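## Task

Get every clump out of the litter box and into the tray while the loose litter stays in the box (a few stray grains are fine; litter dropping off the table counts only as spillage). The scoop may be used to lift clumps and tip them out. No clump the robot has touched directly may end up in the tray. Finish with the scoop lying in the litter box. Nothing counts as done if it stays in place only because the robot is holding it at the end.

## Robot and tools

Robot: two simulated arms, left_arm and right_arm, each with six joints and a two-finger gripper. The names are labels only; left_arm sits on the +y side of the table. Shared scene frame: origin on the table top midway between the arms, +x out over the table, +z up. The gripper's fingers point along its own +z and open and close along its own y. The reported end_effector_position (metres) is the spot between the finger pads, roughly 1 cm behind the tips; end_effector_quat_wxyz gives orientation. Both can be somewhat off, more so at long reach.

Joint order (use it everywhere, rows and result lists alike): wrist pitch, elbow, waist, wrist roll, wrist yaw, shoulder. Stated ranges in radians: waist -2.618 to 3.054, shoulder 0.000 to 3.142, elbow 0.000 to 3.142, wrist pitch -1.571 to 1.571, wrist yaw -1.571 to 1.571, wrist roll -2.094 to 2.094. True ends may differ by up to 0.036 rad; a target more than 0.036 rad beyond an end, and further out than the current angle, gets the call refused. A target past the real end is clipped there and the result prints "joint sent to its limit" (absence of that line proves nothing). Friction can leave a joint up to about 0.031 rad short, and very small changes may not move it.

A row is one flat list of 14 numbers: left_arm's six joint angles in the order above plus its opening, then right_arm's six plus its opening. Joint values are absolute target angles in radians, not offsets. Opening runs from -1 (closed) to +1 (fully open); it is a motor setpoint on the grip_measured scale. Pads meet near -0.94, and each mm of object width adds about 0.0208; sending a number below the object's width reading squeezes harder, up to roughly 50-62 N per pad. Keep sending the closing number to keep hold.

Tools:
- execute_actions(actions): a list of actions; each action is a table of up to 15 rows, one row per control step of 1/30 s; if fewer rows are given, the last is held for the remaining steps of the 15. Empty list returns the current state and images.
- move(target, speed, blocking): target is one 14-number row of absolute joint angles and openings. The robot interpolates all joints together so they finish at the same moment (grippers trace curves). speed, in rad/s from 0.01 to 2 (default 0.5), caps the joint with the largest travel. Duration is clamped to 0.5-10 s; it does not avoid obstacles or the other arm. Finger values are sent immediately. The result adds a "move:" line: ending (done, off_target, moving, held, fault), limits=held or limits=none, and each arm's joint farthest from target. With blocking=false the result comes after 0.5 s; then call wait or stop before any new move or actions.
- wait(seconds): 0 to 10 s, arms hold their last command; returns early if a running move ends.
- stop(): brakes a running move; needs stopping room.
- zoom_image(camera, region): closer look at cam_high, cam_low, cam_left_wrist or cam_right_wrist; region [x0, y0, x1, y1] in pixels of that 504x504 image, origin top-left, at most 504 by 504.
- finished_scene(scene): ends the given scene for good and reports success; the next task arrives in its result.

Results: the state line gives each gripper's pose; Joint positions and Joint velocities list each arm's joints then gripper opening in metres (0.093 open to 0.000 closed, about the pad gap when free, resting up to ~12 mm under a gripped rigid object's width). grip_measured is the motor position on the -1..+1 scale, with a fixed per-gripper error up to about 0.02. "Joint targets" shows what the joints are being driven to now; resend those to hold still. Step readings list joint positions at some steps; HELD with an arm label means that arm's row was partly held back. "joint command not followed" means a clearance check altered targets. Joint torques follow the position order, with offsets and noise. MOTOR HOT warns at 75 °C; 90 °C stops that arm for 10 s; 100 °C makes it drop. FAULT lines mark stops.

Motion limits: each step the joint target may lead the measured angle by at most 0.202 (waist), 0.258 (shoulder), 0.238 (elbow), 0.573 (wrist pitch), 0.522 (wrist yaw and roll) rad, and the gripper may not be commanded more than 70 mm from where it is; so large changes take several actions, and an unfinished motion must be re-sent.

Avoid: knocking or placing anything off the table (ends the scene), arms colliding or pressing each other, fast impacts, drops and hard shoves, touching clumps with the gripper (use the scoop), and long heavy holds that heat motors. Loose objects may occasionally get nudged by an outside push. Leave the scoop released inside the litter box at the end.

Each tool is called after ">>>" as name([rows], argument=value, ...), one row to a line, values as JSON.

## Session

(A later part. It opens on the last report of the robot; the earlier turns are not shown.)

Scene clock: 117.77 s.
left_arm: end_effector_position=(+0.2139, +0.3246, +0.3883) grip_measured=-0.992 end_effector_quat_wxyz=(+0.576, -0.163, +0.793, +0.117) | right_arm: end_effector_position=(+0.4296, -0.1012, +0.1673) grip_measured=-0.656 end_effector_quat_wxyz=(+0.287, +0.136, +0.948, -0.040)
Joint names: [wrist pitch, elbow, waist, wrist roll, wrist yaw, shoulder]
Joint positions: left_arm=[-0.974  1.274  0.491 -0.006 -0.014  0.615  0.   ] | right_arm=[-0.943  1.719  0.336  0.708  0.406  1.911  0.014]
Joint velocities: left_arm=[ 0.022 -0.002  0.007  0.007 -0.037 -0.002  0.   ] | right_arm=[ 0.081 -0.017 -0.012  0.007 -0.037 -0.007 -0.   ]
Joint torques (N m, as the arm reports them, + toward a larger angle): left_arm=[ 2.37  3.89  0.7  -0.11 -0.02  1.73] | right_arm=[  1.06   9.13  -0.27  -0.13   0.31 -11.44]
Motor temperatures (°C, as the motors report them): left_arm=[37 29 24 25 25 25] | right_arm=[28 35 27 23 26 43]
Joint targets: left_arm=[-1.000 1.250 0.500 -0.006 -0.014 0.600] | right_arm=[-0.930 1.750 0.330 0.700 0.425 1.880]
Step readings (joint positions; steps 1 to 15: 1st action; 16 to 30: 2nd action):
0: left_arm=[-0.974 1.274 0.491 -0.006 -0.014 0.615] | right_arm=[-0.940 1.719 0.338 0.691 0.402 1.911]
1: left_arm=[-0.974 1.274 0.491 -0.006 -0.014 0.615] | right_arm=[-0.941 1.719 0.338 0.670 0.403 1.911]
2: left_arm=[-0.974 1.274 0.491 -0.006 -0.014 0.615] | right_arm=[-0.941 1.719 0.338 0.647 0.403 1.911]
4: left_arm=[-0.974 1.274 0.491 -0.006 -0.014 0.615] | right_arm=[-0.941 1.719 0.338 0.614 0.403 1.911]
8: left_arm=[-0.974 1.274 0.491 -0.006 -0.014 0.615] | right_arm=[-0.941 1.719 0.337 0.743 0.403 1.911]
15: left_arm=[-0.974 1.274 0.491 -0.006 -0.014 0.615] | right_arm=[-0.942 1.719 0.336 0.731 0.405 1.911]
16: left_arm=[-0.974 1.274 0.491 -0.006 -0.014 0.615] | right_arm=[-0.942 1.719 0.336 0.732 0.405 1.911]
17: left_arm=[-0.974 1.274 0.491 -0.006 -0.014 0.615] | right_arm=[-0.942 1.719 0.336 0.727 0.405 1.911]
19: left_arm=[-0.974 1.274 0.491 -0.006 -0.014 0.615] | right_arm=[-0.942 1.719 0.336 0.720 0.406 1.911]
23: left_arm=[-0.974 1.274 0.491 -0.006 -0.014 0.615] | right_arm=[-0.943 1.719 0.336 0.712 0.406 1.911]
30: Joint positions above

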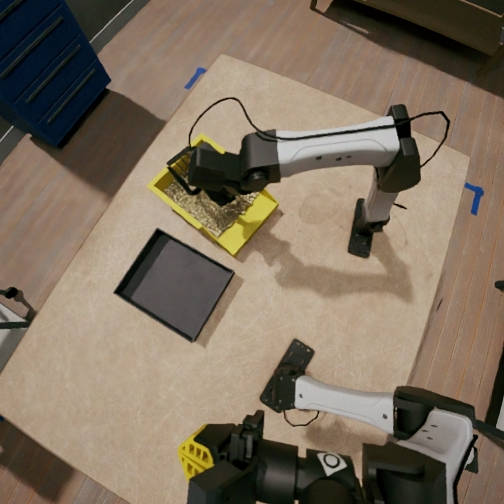

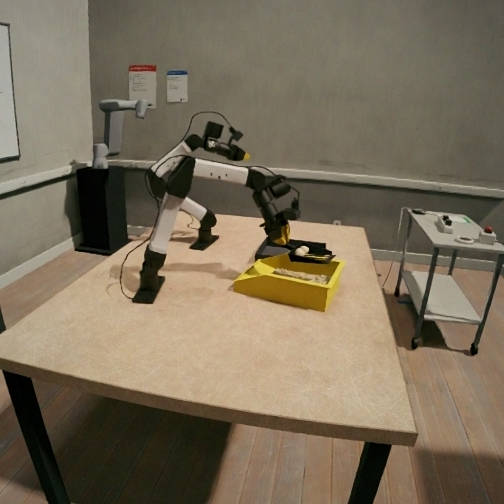

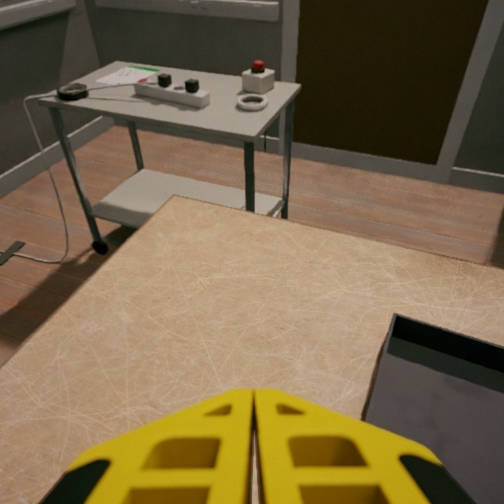

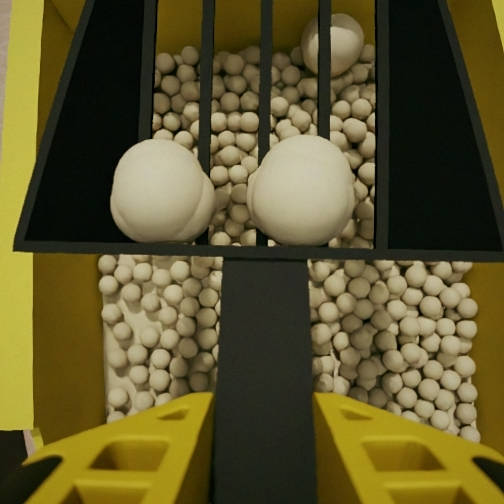

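>>> move(target=[-1.0,1.25,0.5,-0.006,-0.014,0.6,-1, -0.69,1.43,0.605,-0.008,-0.01,1.66,-0.85], speed=0.4)

>>> move(target=[-1.0,1.25,0.5,-0.006,-0.014,0.6,-1, -1.575,2.37,0.605,-0.008,-0.01,2.27,-0.85], speed=0.5)

Scene clock: 125.10 s.
left_arm: end_effector_position=(+0.2139, +0.3246, +0.3883) grip_measured=-0.992 end_effector_quat_wxyz=(+0.576, -0.163, +0.793, +0.117) | right_arm: end_effector_position=(+0.3112, +0.0401, +0.1716) grip_measured=-0.655 end_effector_quat_wxyz=(+0.267, -0.364, +0.886, +0.111)
Joint names: [wrist pitch, elbow, waist, wrist roll, wrist yaw, shoulder]
Joint positions: left_arm=[-0.974  1.274  0.491 -0.006 -0.014  0.615  0.   ] | right_arm=[-0.735  1.442  0.6   -0.001 -0.002  1.691  0.014]
Joint velocities: left_arm=[0.066 0.002 0.012 0.037 0.007 0.002 0.   ] | right_arm=[ 0.051 -0.012 -0.012  0.066  0.007 -0.002  0.   ]
Joint torques (N m, as the arm reports them, + toward a larger angle): left_arm=[ 2.35  3.83  0.85 -0.08  0.02  1.48] | right_arm=[ 1.64  6.15  0.76 -0.14 -0.14 -9.97]
Motor temperatures (°C, as the motors report them): left_arm=[38 29 24 25 25 25] | right_arm=[29 35 27 23 26 45]
Joint targets: left_arm=[-1.000 1.250 0.500 -0.006 -0.014 0.600] | right_arm=[-0.690 1.430 0.605 -0.008 -0.010 1.660]
move: off_target (left_arm, right_arm); limits=none; left_arm: farthest joint: the wrist pitch, 0.026 radians from its target (0.026 radians at the start); right_arm: farthest joint: the wrist pitch, 0.045 radians from its target (0.253 radians at the start)

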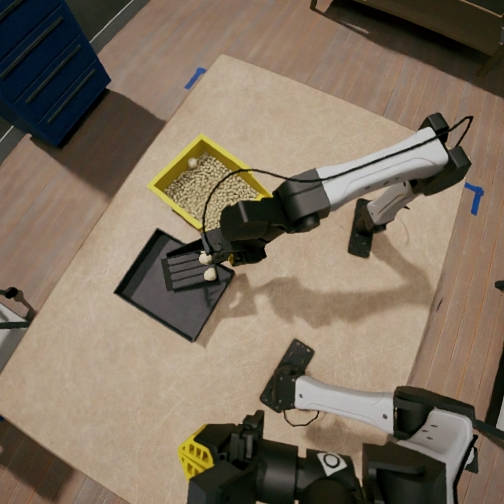

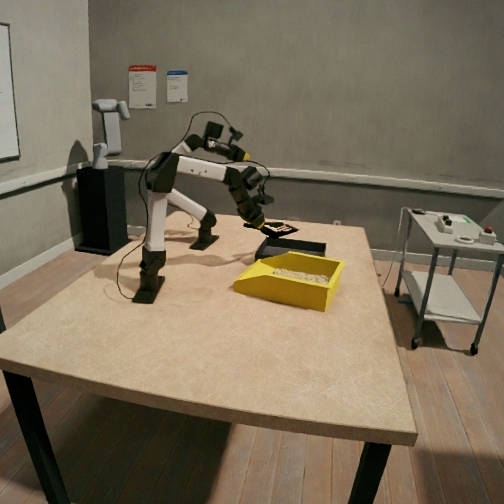

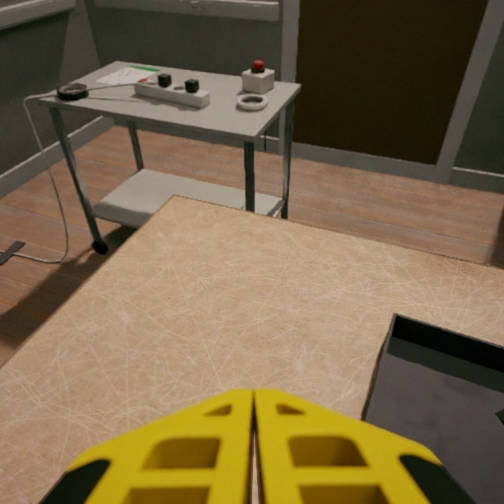

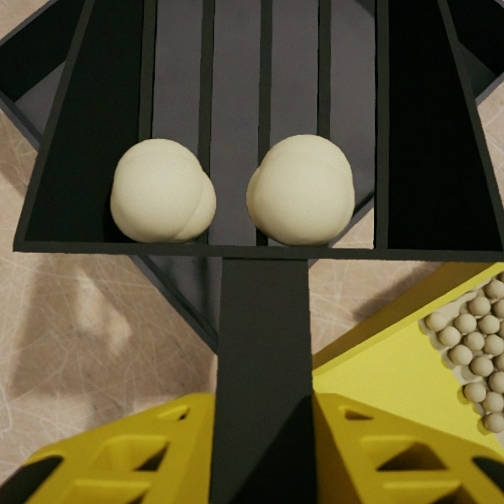

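Scene clock: 127.67 s.
left_arm: end_effector_position=(+0.2139, +0.3246, +0.3883) grip_measured=-0.992 end_effector_quat_wxyz=(+0.576, -0.163, +0.793, +0.117) | right_arm: end_effector_position=(+0.3181, +0.0473, +0.1551) grip_measured=-0.655 end_effector_quat_wxyz=(+0.039, -0.379, +0.924, +0.018)
Joint names: [wrist pitch, elbow, waist, wrist roll, wrist yaw, shoulder]
Joint positions: left_arm=[-0.974  1.274  0.491 -0.006 -0.014  0.615  0.   ] | right_arm=[-1.566  2.342  0.6   -0.001 -0.004  2.261  0.014]
Joint velocities: left_arm=[-0.037 -0.007  0.007  0.037  0.037 -0.002  0.   ] | right_arm=[ 0.007  0.017 -0.002 -0.037  0.022 -0.012  0.001]
Joint torques (N m, as the arm reports them, + toward a larger angle): left_arm=[ 2.38  3.84  0.76 -0.09 -0.01  1.6 ] | right_arm=[  0.35   8.09   0.74  -0.14  -0.11 -10.17]
Motor temperatures (°C, as the motors report them): left_arm=[38 29 24 25 25 25] | right_arm=[29 36 27 23 26 45]
Joint targets: left_arm=[-1.000 1.250 0.500 -0.006 -0.014 0.600] | right_arm=[-1.575 2.370 0.605 -0.008 -0.010 2.270]
move: off_target (left_arm, right_arm); limits=none; left_arm: farthest joint: the wrist pitch, 0.026 radians from its target (0.026 radians at the start); right_arm: farthest joint: the elbow, 0.028 radians from its target (0.928 radians at the start)

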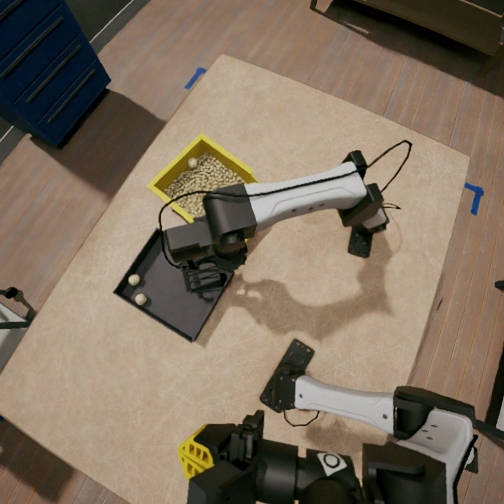

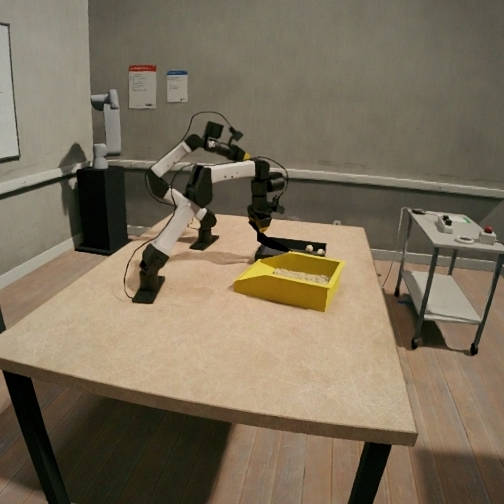

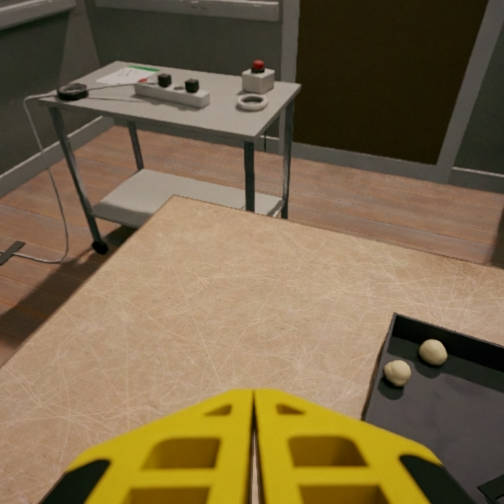

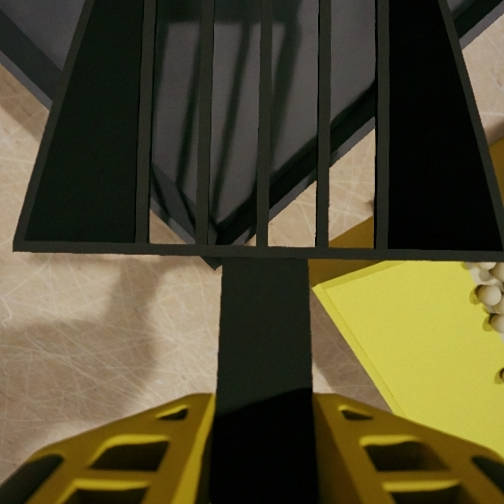

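>>> move(target=[-1.0,1.25,0.5,-0.006,-0.014,0.6,-1, -1.2,1.85,0.55,0.2,0.05,1.75,-0.85], speed=0.6)

>>> move(target=[-1.0,1.25,-0.35,-0.006,-0.014,0.75,-1, -1.36,1.82,0.265,0.70,0.175,1.85,-0.85], speed=0.7)

>>> move(target=[-1.0,1.25,-0.35,-0.006,-0.014,0.75,-1, -1.065,1.537,0.265,0.70,0.175,1.85,-0.85], speed=0.25)

>>> zoom_image(camera="cam_low", region=[230, 210, 360, 310])

Scene clock: 142.83 s.
left_arm: end_effector_position=(+0.2139, +0.3246, +0.3883) grip_measured=-0.992 end_effector_quat_wxyz=(+0.576, -0.163, +0.793, +0.117) | right_arm: end_effector_position=(+0.3099, +0.0037, +0.2355) grip_measured=-0.655 end_effector_quat_wxyz=(+0.202, -0.257, +0.942, +0.079)
Joint names: [wrist pitch, elbow, waist, wrist roll, wrist yaw, shoulder]
Joint positions: left_arm=[-0.974  1.274  0.491 -0.006 -0.014  0.615  0.   ] | right_arm=[-1.231  1.865  0.557  0.192  0.041  1.77   0.014]
Joint velocities: left_arm=[ 0.022 -0.007 -0.002  0.007  0.081 -0.007  0.   ] | right_arm=[ 0.022 -0.017 -0.002  0.007 -0.007  0.007 -0.001]
Joint torques (N m, as the arm reports them, + toward a larger angle): left_arm=[ 2.39  3.9   0.77 -0.08 -0.02  1.53] | right_arm=[ 1.23  5.35 -0.37  0.01  0.04 -9.24]
Motor temperatures (°C, as the motors report them): left_arm=[39 28 24 25 25 25] | right_arm=[28 36 27 23 26 47]
Joint targets: left_arm=[-1.000 1.250 0.500 -0.006 -0.014 0.600] | right_arm=[-1.200 1.850 0.550 0.200 0.050 1.750]
move: off_target (left_arm, right_arm); limits=none; left_arm: farthest joint: the wrist pitch, 0.026 radians from its target (0.026 radians at the start); right_arm: farthest joint: the wrist pitch, 0.031 radians from its target (0.366 radians at the start)

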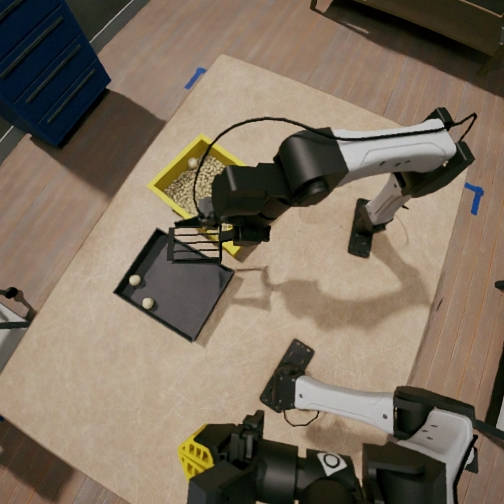

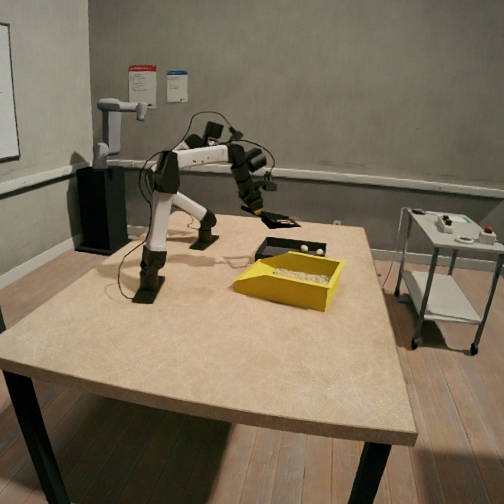

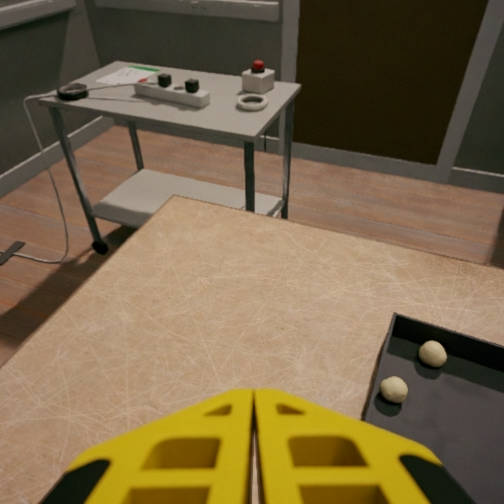

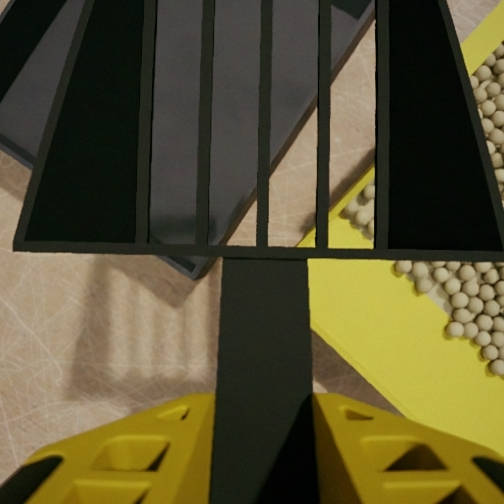

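Scene clock: 144.83 s.
left_arm: end_effector_position=(+0.2409, +0.1557, +0.3651) grip_measured=-0.992 end_effector_quat_wxyz=(+0.525, +0.179, +0.825, -0.113) | right_arm: end_effector_position=(+0.3591, -0.1256, +0.1919) grip_measured=-0.656 end_effector_quat_wxyz=(+0.132, +0.130, +0.983, -0.011)
Joint names: [wrist pitch, elbow, waist, wrist roll, wrist yaw, shoulder]
Joint positions: left_arm=[-0.974  1.274 -0.342 -0.006 -0.015  0.738  0.   ] | right_arm=[-1.354  1.834  0.269  0.692  0.163  1.84   0.014]
Joint velocities: left_arm=[-0.095 -0.017 -0.002 -0.095 -0.007  0.007  0.   ] | right_arm=[-0.022 -0.012  0.017 -0.022  0.022 -0.007 -0.   ]
Joint torques (N m, as the arm reports them, + toward a larger angle): left_arm=[ 2.31  4.43 -0.38 -0.1  -0.05  2.74] | right_arm=[ 0.56  5.19 -0.08 -0.02  0.16 -7.32]
Motor temperatures (°C, as the motors report them): left_arm=[39 28 24 25 25 25] | right_arm=[28 36 27 23 26 46]
Joint targets: left_arm=[-1.000 1.250 -0.350 -0.006 -0.014 0.750] | right_arm=[-1.360 1.820 0.265 0.700 0.175 1.850]
move: off_target (left_arm); limits=none; left_arm: farthest joint: the wrist pitch, 0.026 radians from its target (0.026 radians at the start); right_arm: farthest joint: the elbow, 0.014 radians from its target (0.045 radians at the start)

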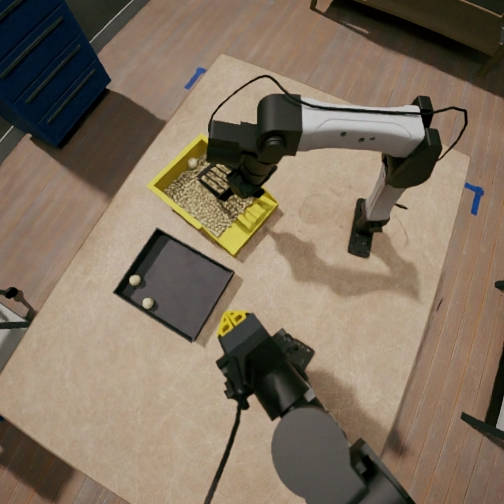

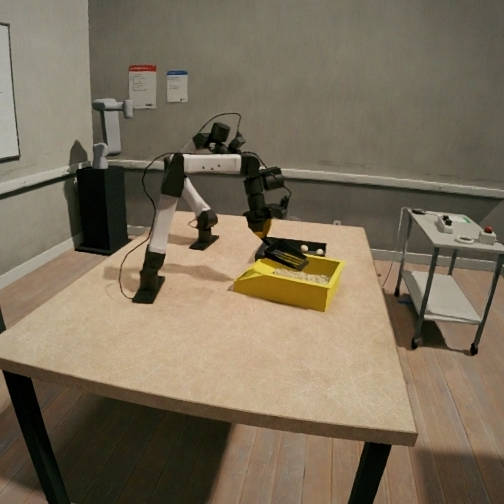

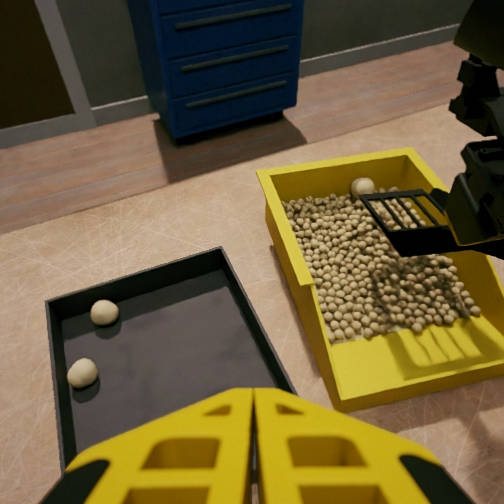

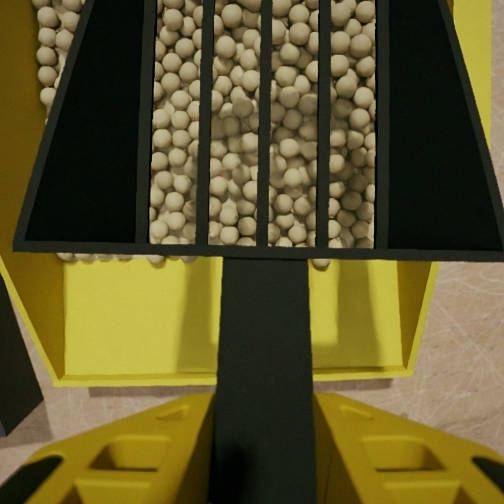

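Scene clock: 146.50 s.
left_arm: end_effector_position=(+0.2409, +0.1557, +0.3651) grip_measured=-0.992 end_effector_quat_wxyz=(+0.525, +0.179, +0.825, -0.113) | right_arm: end_effector_position=(+0.3645, -0.1256, +0.1226) grip_measured=-0.656 end_effector_quat_wxyz=(+0.133, +0.131, +0.982, -0.019)
Joint names: [wrist pitch, elbow, waist, wrist roll, wrist yaw, shoulder]
Joint positions: left_arm=[-0.974  1.274 -0.342 -0.006 -0.015  0.738  0.   ] | right_arm=[-1.084  1.557  0.269  0.695  0.177  1.84   0.014]
Joint velocities: left_arm=[-0.051  0.012  0.012 -0.051 -0.051  0.012  0.   ] | right_arm=[ 0.007 -0.012  0.007 -0.066 -0.022  0.002 -0.   ]
Joint torques (N m, as the arm reports them, + toward a larger angle): left_arm=[ 2.29  4.21 -0.27 -0.07  0.01  2.79] | right_arm=[ 0.76  4.93 -0.08 -0.03  0.05 -7.51]
Motor temperatures (°C, as the motors report them): left_arm=[39 28 24 25 25 25] | right_arm=[28 36 27 23 26 46]
Joint targets: left_arm=[-1.000 1.250 -0.350 -0.006 -0.014 0.750] | right_arm=[-1.065 1.537 0.265 0.700 0.175 1.850]
move: off_target (left_arm); limits=none; left_arm: farthest joint: the wrist pitch, 0.026 radians from its target (0.026 radians at the start); right_arm: farthest joint: the elbow, 0.020 radians from its target (0.297 radians at the start)

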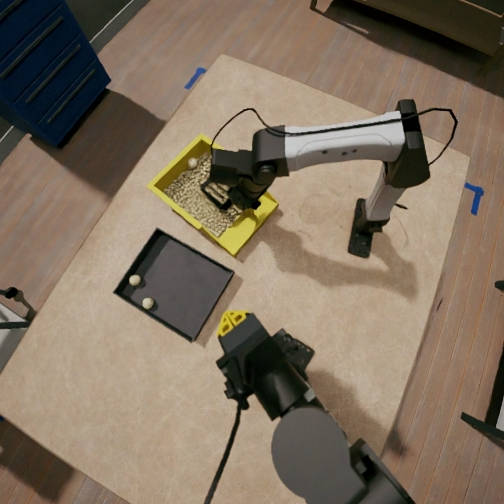

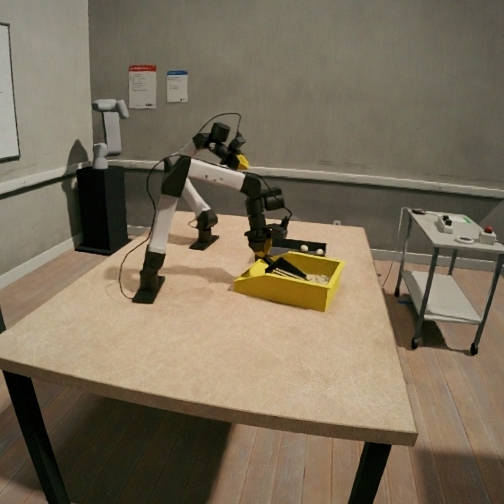

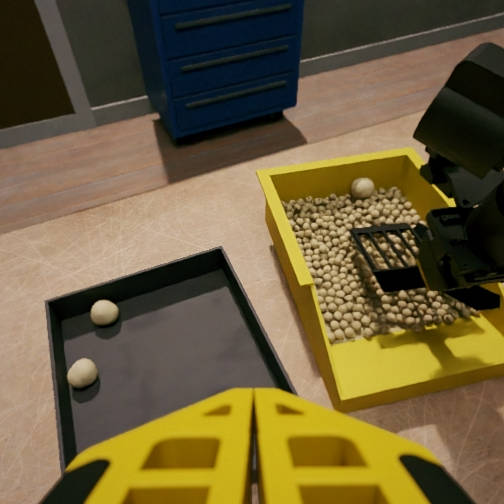

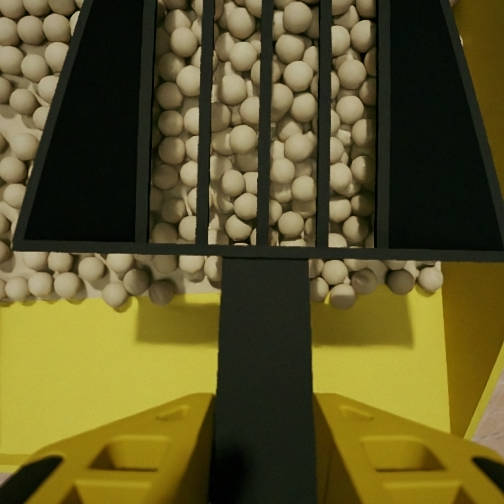

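Region (230, 210, 360, 310) of cam_low's 504x504 image, scaled by 3.877, with more detail than that image has; it fills the top 388 rows of this view, and the rest is white.

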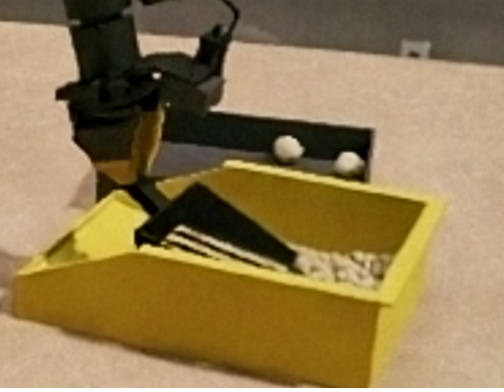

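>>> execute_actions(actions=[])

Scene clock: 150.30 s.
left_arm: end_effector_position=(+0.2409, +0.1557, +0.3651) grip_measured=-0.992 end_effector_quat_wxyz=(+0.525, +0.179, +0.825, -0.113) | right_arm: end_effector_position=(+0.3645, -0.1256, +0.1226) grip_measured=-0.656 end_effector_quat_wxyz=(+0.133, +0.132, +0.982, -0.019)
Joint names: [wrist pitch, elbow, waist, wrist roll, wrist yaw, shoulder]
Joint positions: left_arm=[-0.974  1.274 -0.342 -0.006 -0.015  0.738  0.   ] | right_arm=[-1.084  1.557  0.269  0.695  0.177  1.84   0.014]
Joint velocities: left_arm=[-0.022 -0.012 -0.002  0.11   0.037 -0.002  0.   ] | right_arm=[ 0.037 -0.002  0.002 -0.081 -0.066  0.012 -0.001]
Joint torques (N m, as the arm reports them, + toward a larger angle): left_arm=[ 2.3   4.33 -0.25 -0.09 -0.03  2.64] | right_arm=[ 0.78  4.94 -0.1  -0.03  0.05 -7.52]
Motor temperatures (°C, as the motors report them): left_arm=[39 28 24 25 25 25] | right_arm=[28 36 27 23 26 46]
Joint targets: left_arm=[-1.000 1.250 -0.350 -0.006 -0.014 0.750] | right_arm=[-1.065 1.537 0.265 0.700 0.175 1.850]

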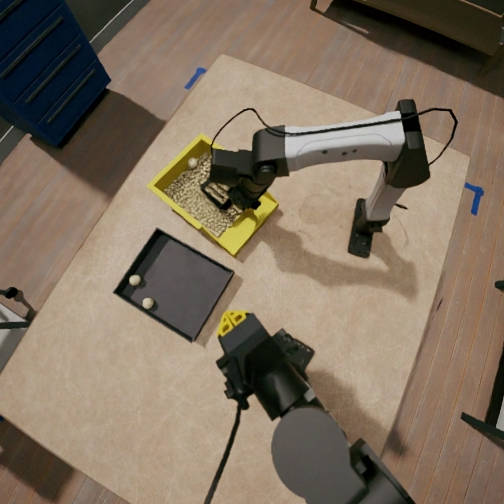

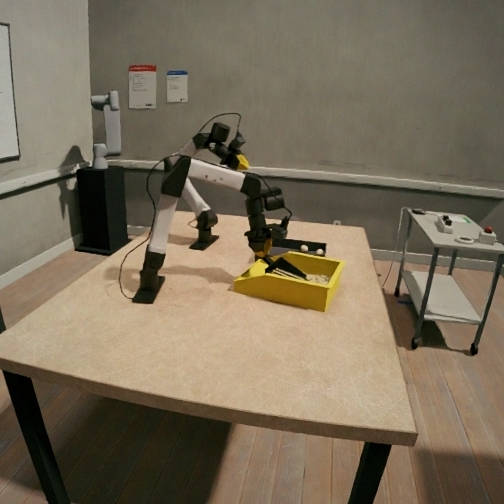

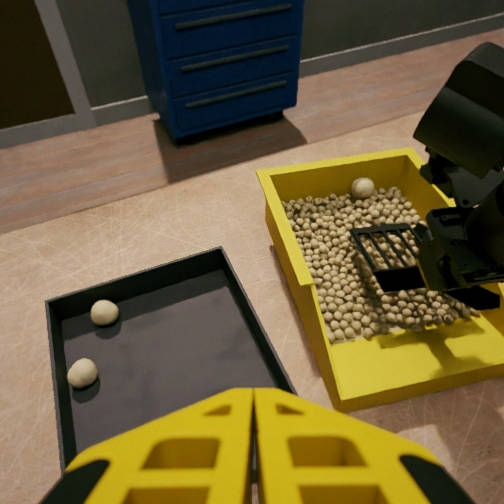

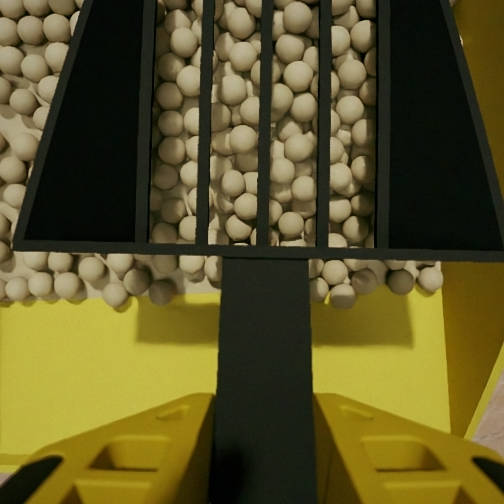

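>>> move(target=[-1.0,1.25,-0.35,-0.006,-0.014,0.75,-1, -1.18,1.96,0.13,0.555,0.135,2.155,-0.85], speed=0.15)

Scene clock: 154.77 s.
left_arm: end_effector_position=(+0.2409, +0.1557, +0.3651) grip_measured=-0.992 end_effector_quat_wxyz=(+0.525, +0.179, +0.825, -0.113) | right_arm: end_effector_position=(+0.4400, -0.1425, +0.1193) grip_measured=-0.656 end_effector_quat_wxyz=(+0.120, +0.122, +0.985, -0.016)
Joint names: [wrist pitch, elbow, waist, wrist roll, wrist yaw, shoulder]
Joint positions: left_arm=[-0.974  1.274 -0.342 -0.006 -0.015  0.738  0.   ] | right_arm=[-1.192  1.943  0.148  0.559  0.132  2.118  0.014]
Joint velocities: left_arm=[ 0.007 -0.007  0.002 -0.051 -0.007 -0.007  0.   ] | right_arm=[-0.051 -0.022 -0.002  0.007 -0.022  0.012 -0.001]
Joint torques (N m, as the arm reports them, + toward a larger angle): left_arm=[ 2.31  4.19 -0.28 -0.1   0.03  2.64] | right_arm=[ 0.72  7.82 -1.43 -0.1   0.06 -7.49]
Motor temperatures (°C, as the motors report them): left_arm=[39 28 24 25 25 25] | right_arm=[28 36 27 23 26 45]
Joint targets: left_arm=[-1.000 1.250 -0.350 -0.006 -0.014 0.750] | right_arm=[-1.180 1.960 0.130 0.555 0.135 2.155]
move: off_target (left_arm, right_arm); limits=none; left_arm: farthest joint: the wrist pitch, 0.026 radians from its target (0.026 radians at the start); right_arm: farthest joint: the shoulder, 0.037 radians from its target (0.315 radians at the start)

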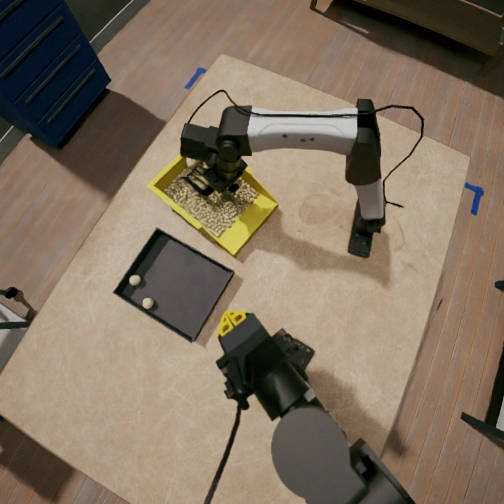

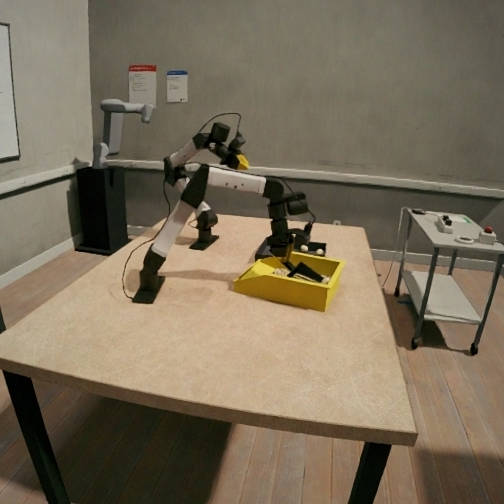

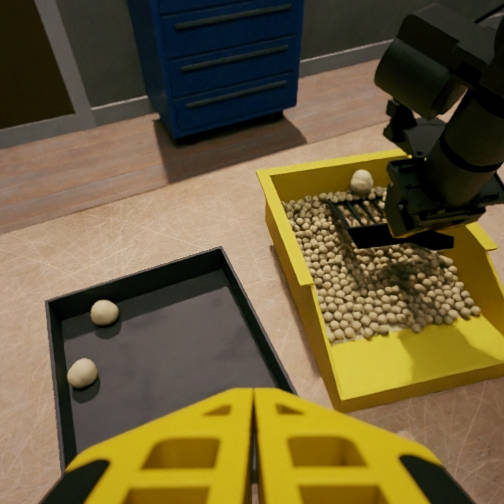

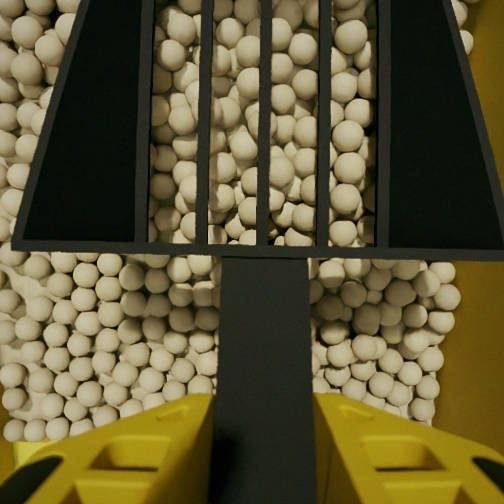

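>>> move(target=[-1.0,1.25,-0.35,-0.006,-0.014,0.75,-1, -1.20,2.08,0.105,0.52,0.125,2.23,-0.85], speed=0.12)

>>> zoom_image(camera="cam_left_wrist", region=[250,120,504,330])

Scene clock: 157.37 s.
left_arm: end_effector_position=(+0.2409, +0.1557, +0.3651) grip_measured=-0.992 end_effector_quat_wxyz=(+0.525, +0.179, +0.825, -0.113) | right_arm: end_effector_position=(+0.4503, -0.1459, +0.1224) grip_measured=-0.656 end_effector_quat_wxyz=(+0.107, +0.113, +0.988, -0.013)
Joint names: [wrist pitch, elbow, waist, wrist roll, wrist yaw, shoulder]
Joint positions: left_arm=[-0.974  1.274 -0.342 -0.006 -0.015  0.738  0.   ] | right_arm=[-1.266  2.065  0.126  0.521  0.111  2.185  0.014]
Joint velocities: left_arm=[-0.037 -0.002  0.022 -0.037  0.037 -0.017  0.   ] | right_arm=[-0.007 -0.012 -0.002 -0.007 -0.037 -0.027  0.   ]
Joint torques (N m, as the arm reports them, + toward a larger angle): left_arm=[ 2.29  4.34 -0.44 -0.08  0.    2.66] | right_arm=[ 1.18  7.52 -1.71 -0.09  0.15 -7.33]
Motor temperatures (°C, as the motors report them): left_arm=[39 28 24 25 25 25] | right_arm=[28 36 27 23 26 45]
Joint targets: left_arm=[-1.000 1.250 -0.350 -0.006 -0.014 0.750] | right_arm=[-1.200 2.080 0.105 0.520 0.125 2.230]
move: off_target (left_arm, right_arm); limits=none; left_arm: farthest joint: the wrist pitch, 0.026 radians from its target (0.026 radians at the start); right_arm: farthest joint: the wrist pitch, 0.066 radians from its target (0.008 radians at the start)

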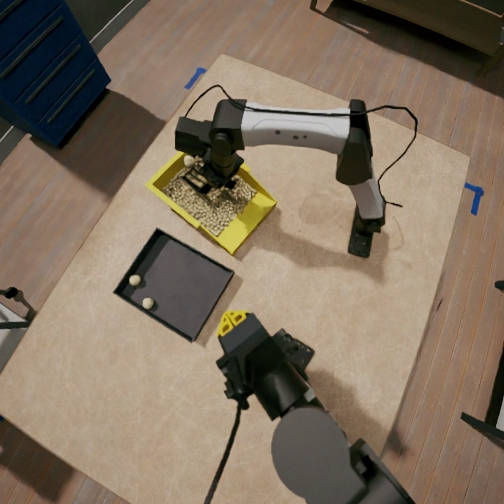

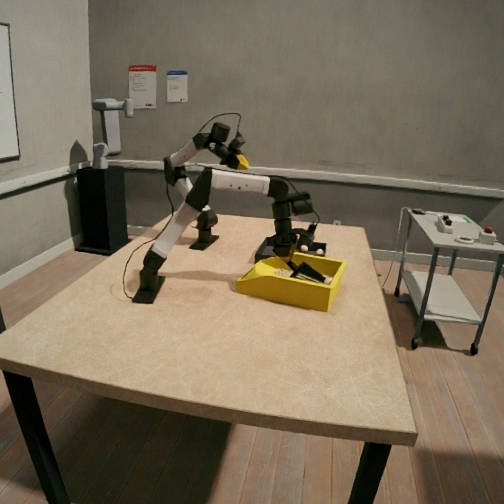

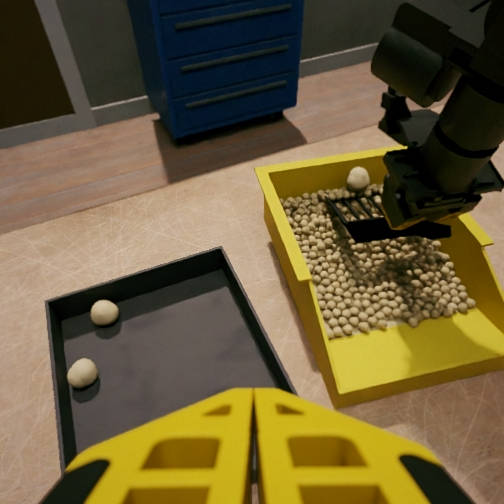

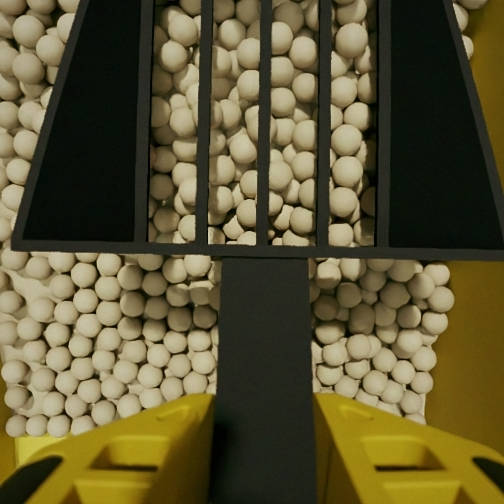

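Region (250, 120, 504, 330) of cam_left_wrist's 504x504 image, scaled by 1.984, with more detail than that image has; it fills the top 417 rows of this view, and the rest is white.

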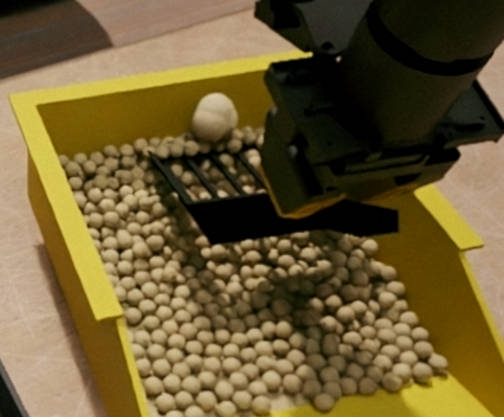

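>>> move(target=[-1.0,1.25,-0.35,-0.006,-0.014,0.75,-1, -0.51,1.34,0.222,0.55,0.345,1.88,-0.85], speed=0.25)

>>> zoom_image(camera="cam_left_wrist", region=[250,120,504,330])

Scene clock: 163.53 s.
left_arm: end_effector_position=(+0.2409, +0.1557, +0.3651) grip_measured=-0.992 end_effector_quat_wxyz=(+0.525, +0.179, +0.825, -0.113) | right_arm: end_effector_position=(+0.4321, -0.1420, +0.0855) grip_measured=-0.656 end_effector_quat_wxyz=(+0.275, +0.103, +0.955, -0.042)
Joint names: [wrist pitch, elbow, waist, wrist roll, wrist yaw, shoulder]
Joint positions: left_arm=[-0.974  1.274 -0.342 -0.006 -0.015  0.738  0.   ] | right_arm=[-0.585  1.36   0.229  0.54   0.336  1.884  0.014]
Joint velocities: left_arm=[ 0.007 -0.017 -0.007  0.022  0.007 -0.007  0.   ] | right_arm=[ 0.007 -0.012 -0.017  0.007  0.037 -0.022 -0.   ]
Joint torques (N m, as the arm reports them, + toward a larger angle): left_arm=[ 2.31  4.33 -0.28 -0.13  0.    2.59] | right_arm=[ 1.67  5.11 -0.33  0.05  0.2  -9.  ]
Motor temperatures (°C, as the motors report them): left_arm=[39 29 24 25 25 25] | right_arm=[29 36 27 23 26 45]
Joint targets: left_arm=[-1.000 1.250 -0.350 -0.006 -0.014 0.750] | right_arm=[-0.510 1.340 0.222 0.550 0.345 1.880]
move: off_target (left_arm, right_arm); limits=none; left_arm: farthest joint: the wrist pitch, 0.026 radians from its target (0.026 radians at the start); right_arm: farthest joint: the wrist pitch, 0.075 radians from its target (0.756 radians at the start)

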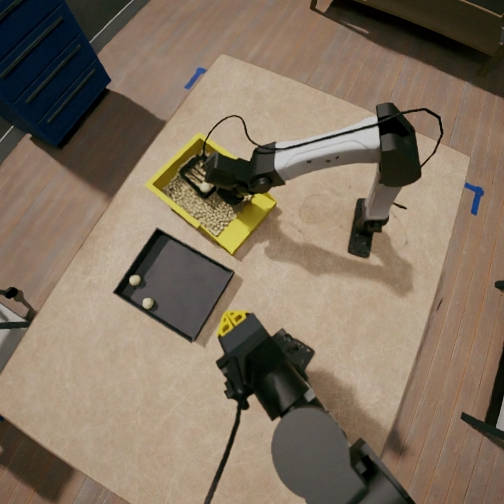

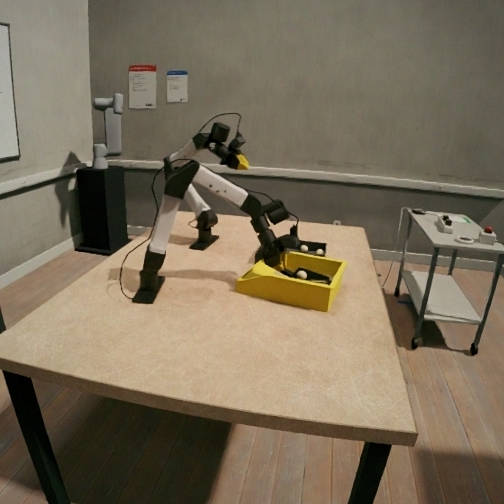

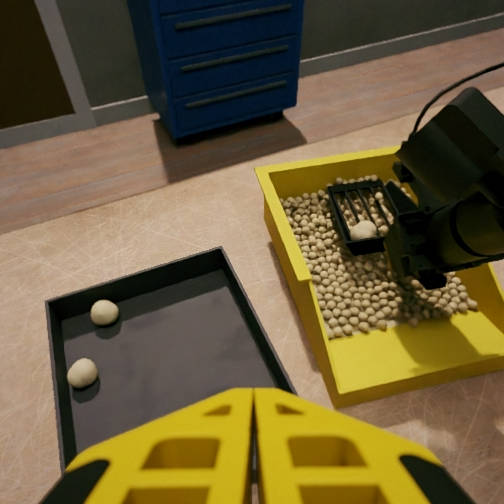

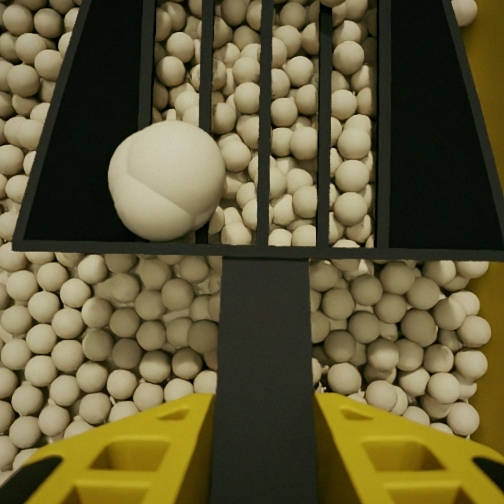

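Region (250, 120, 504, 330) of cam_left_wrist's 504x504 image, scaled by 1.984, with more detail than that image has; it fills the top 417 rows of this view, and the rest is white.

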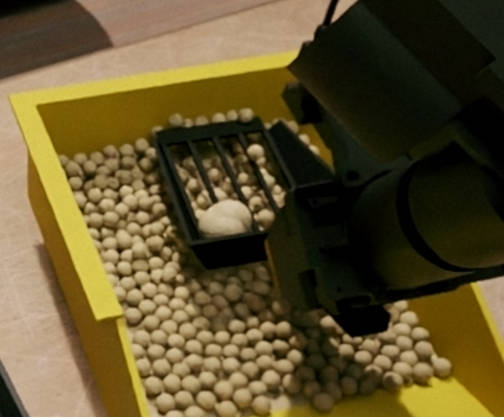

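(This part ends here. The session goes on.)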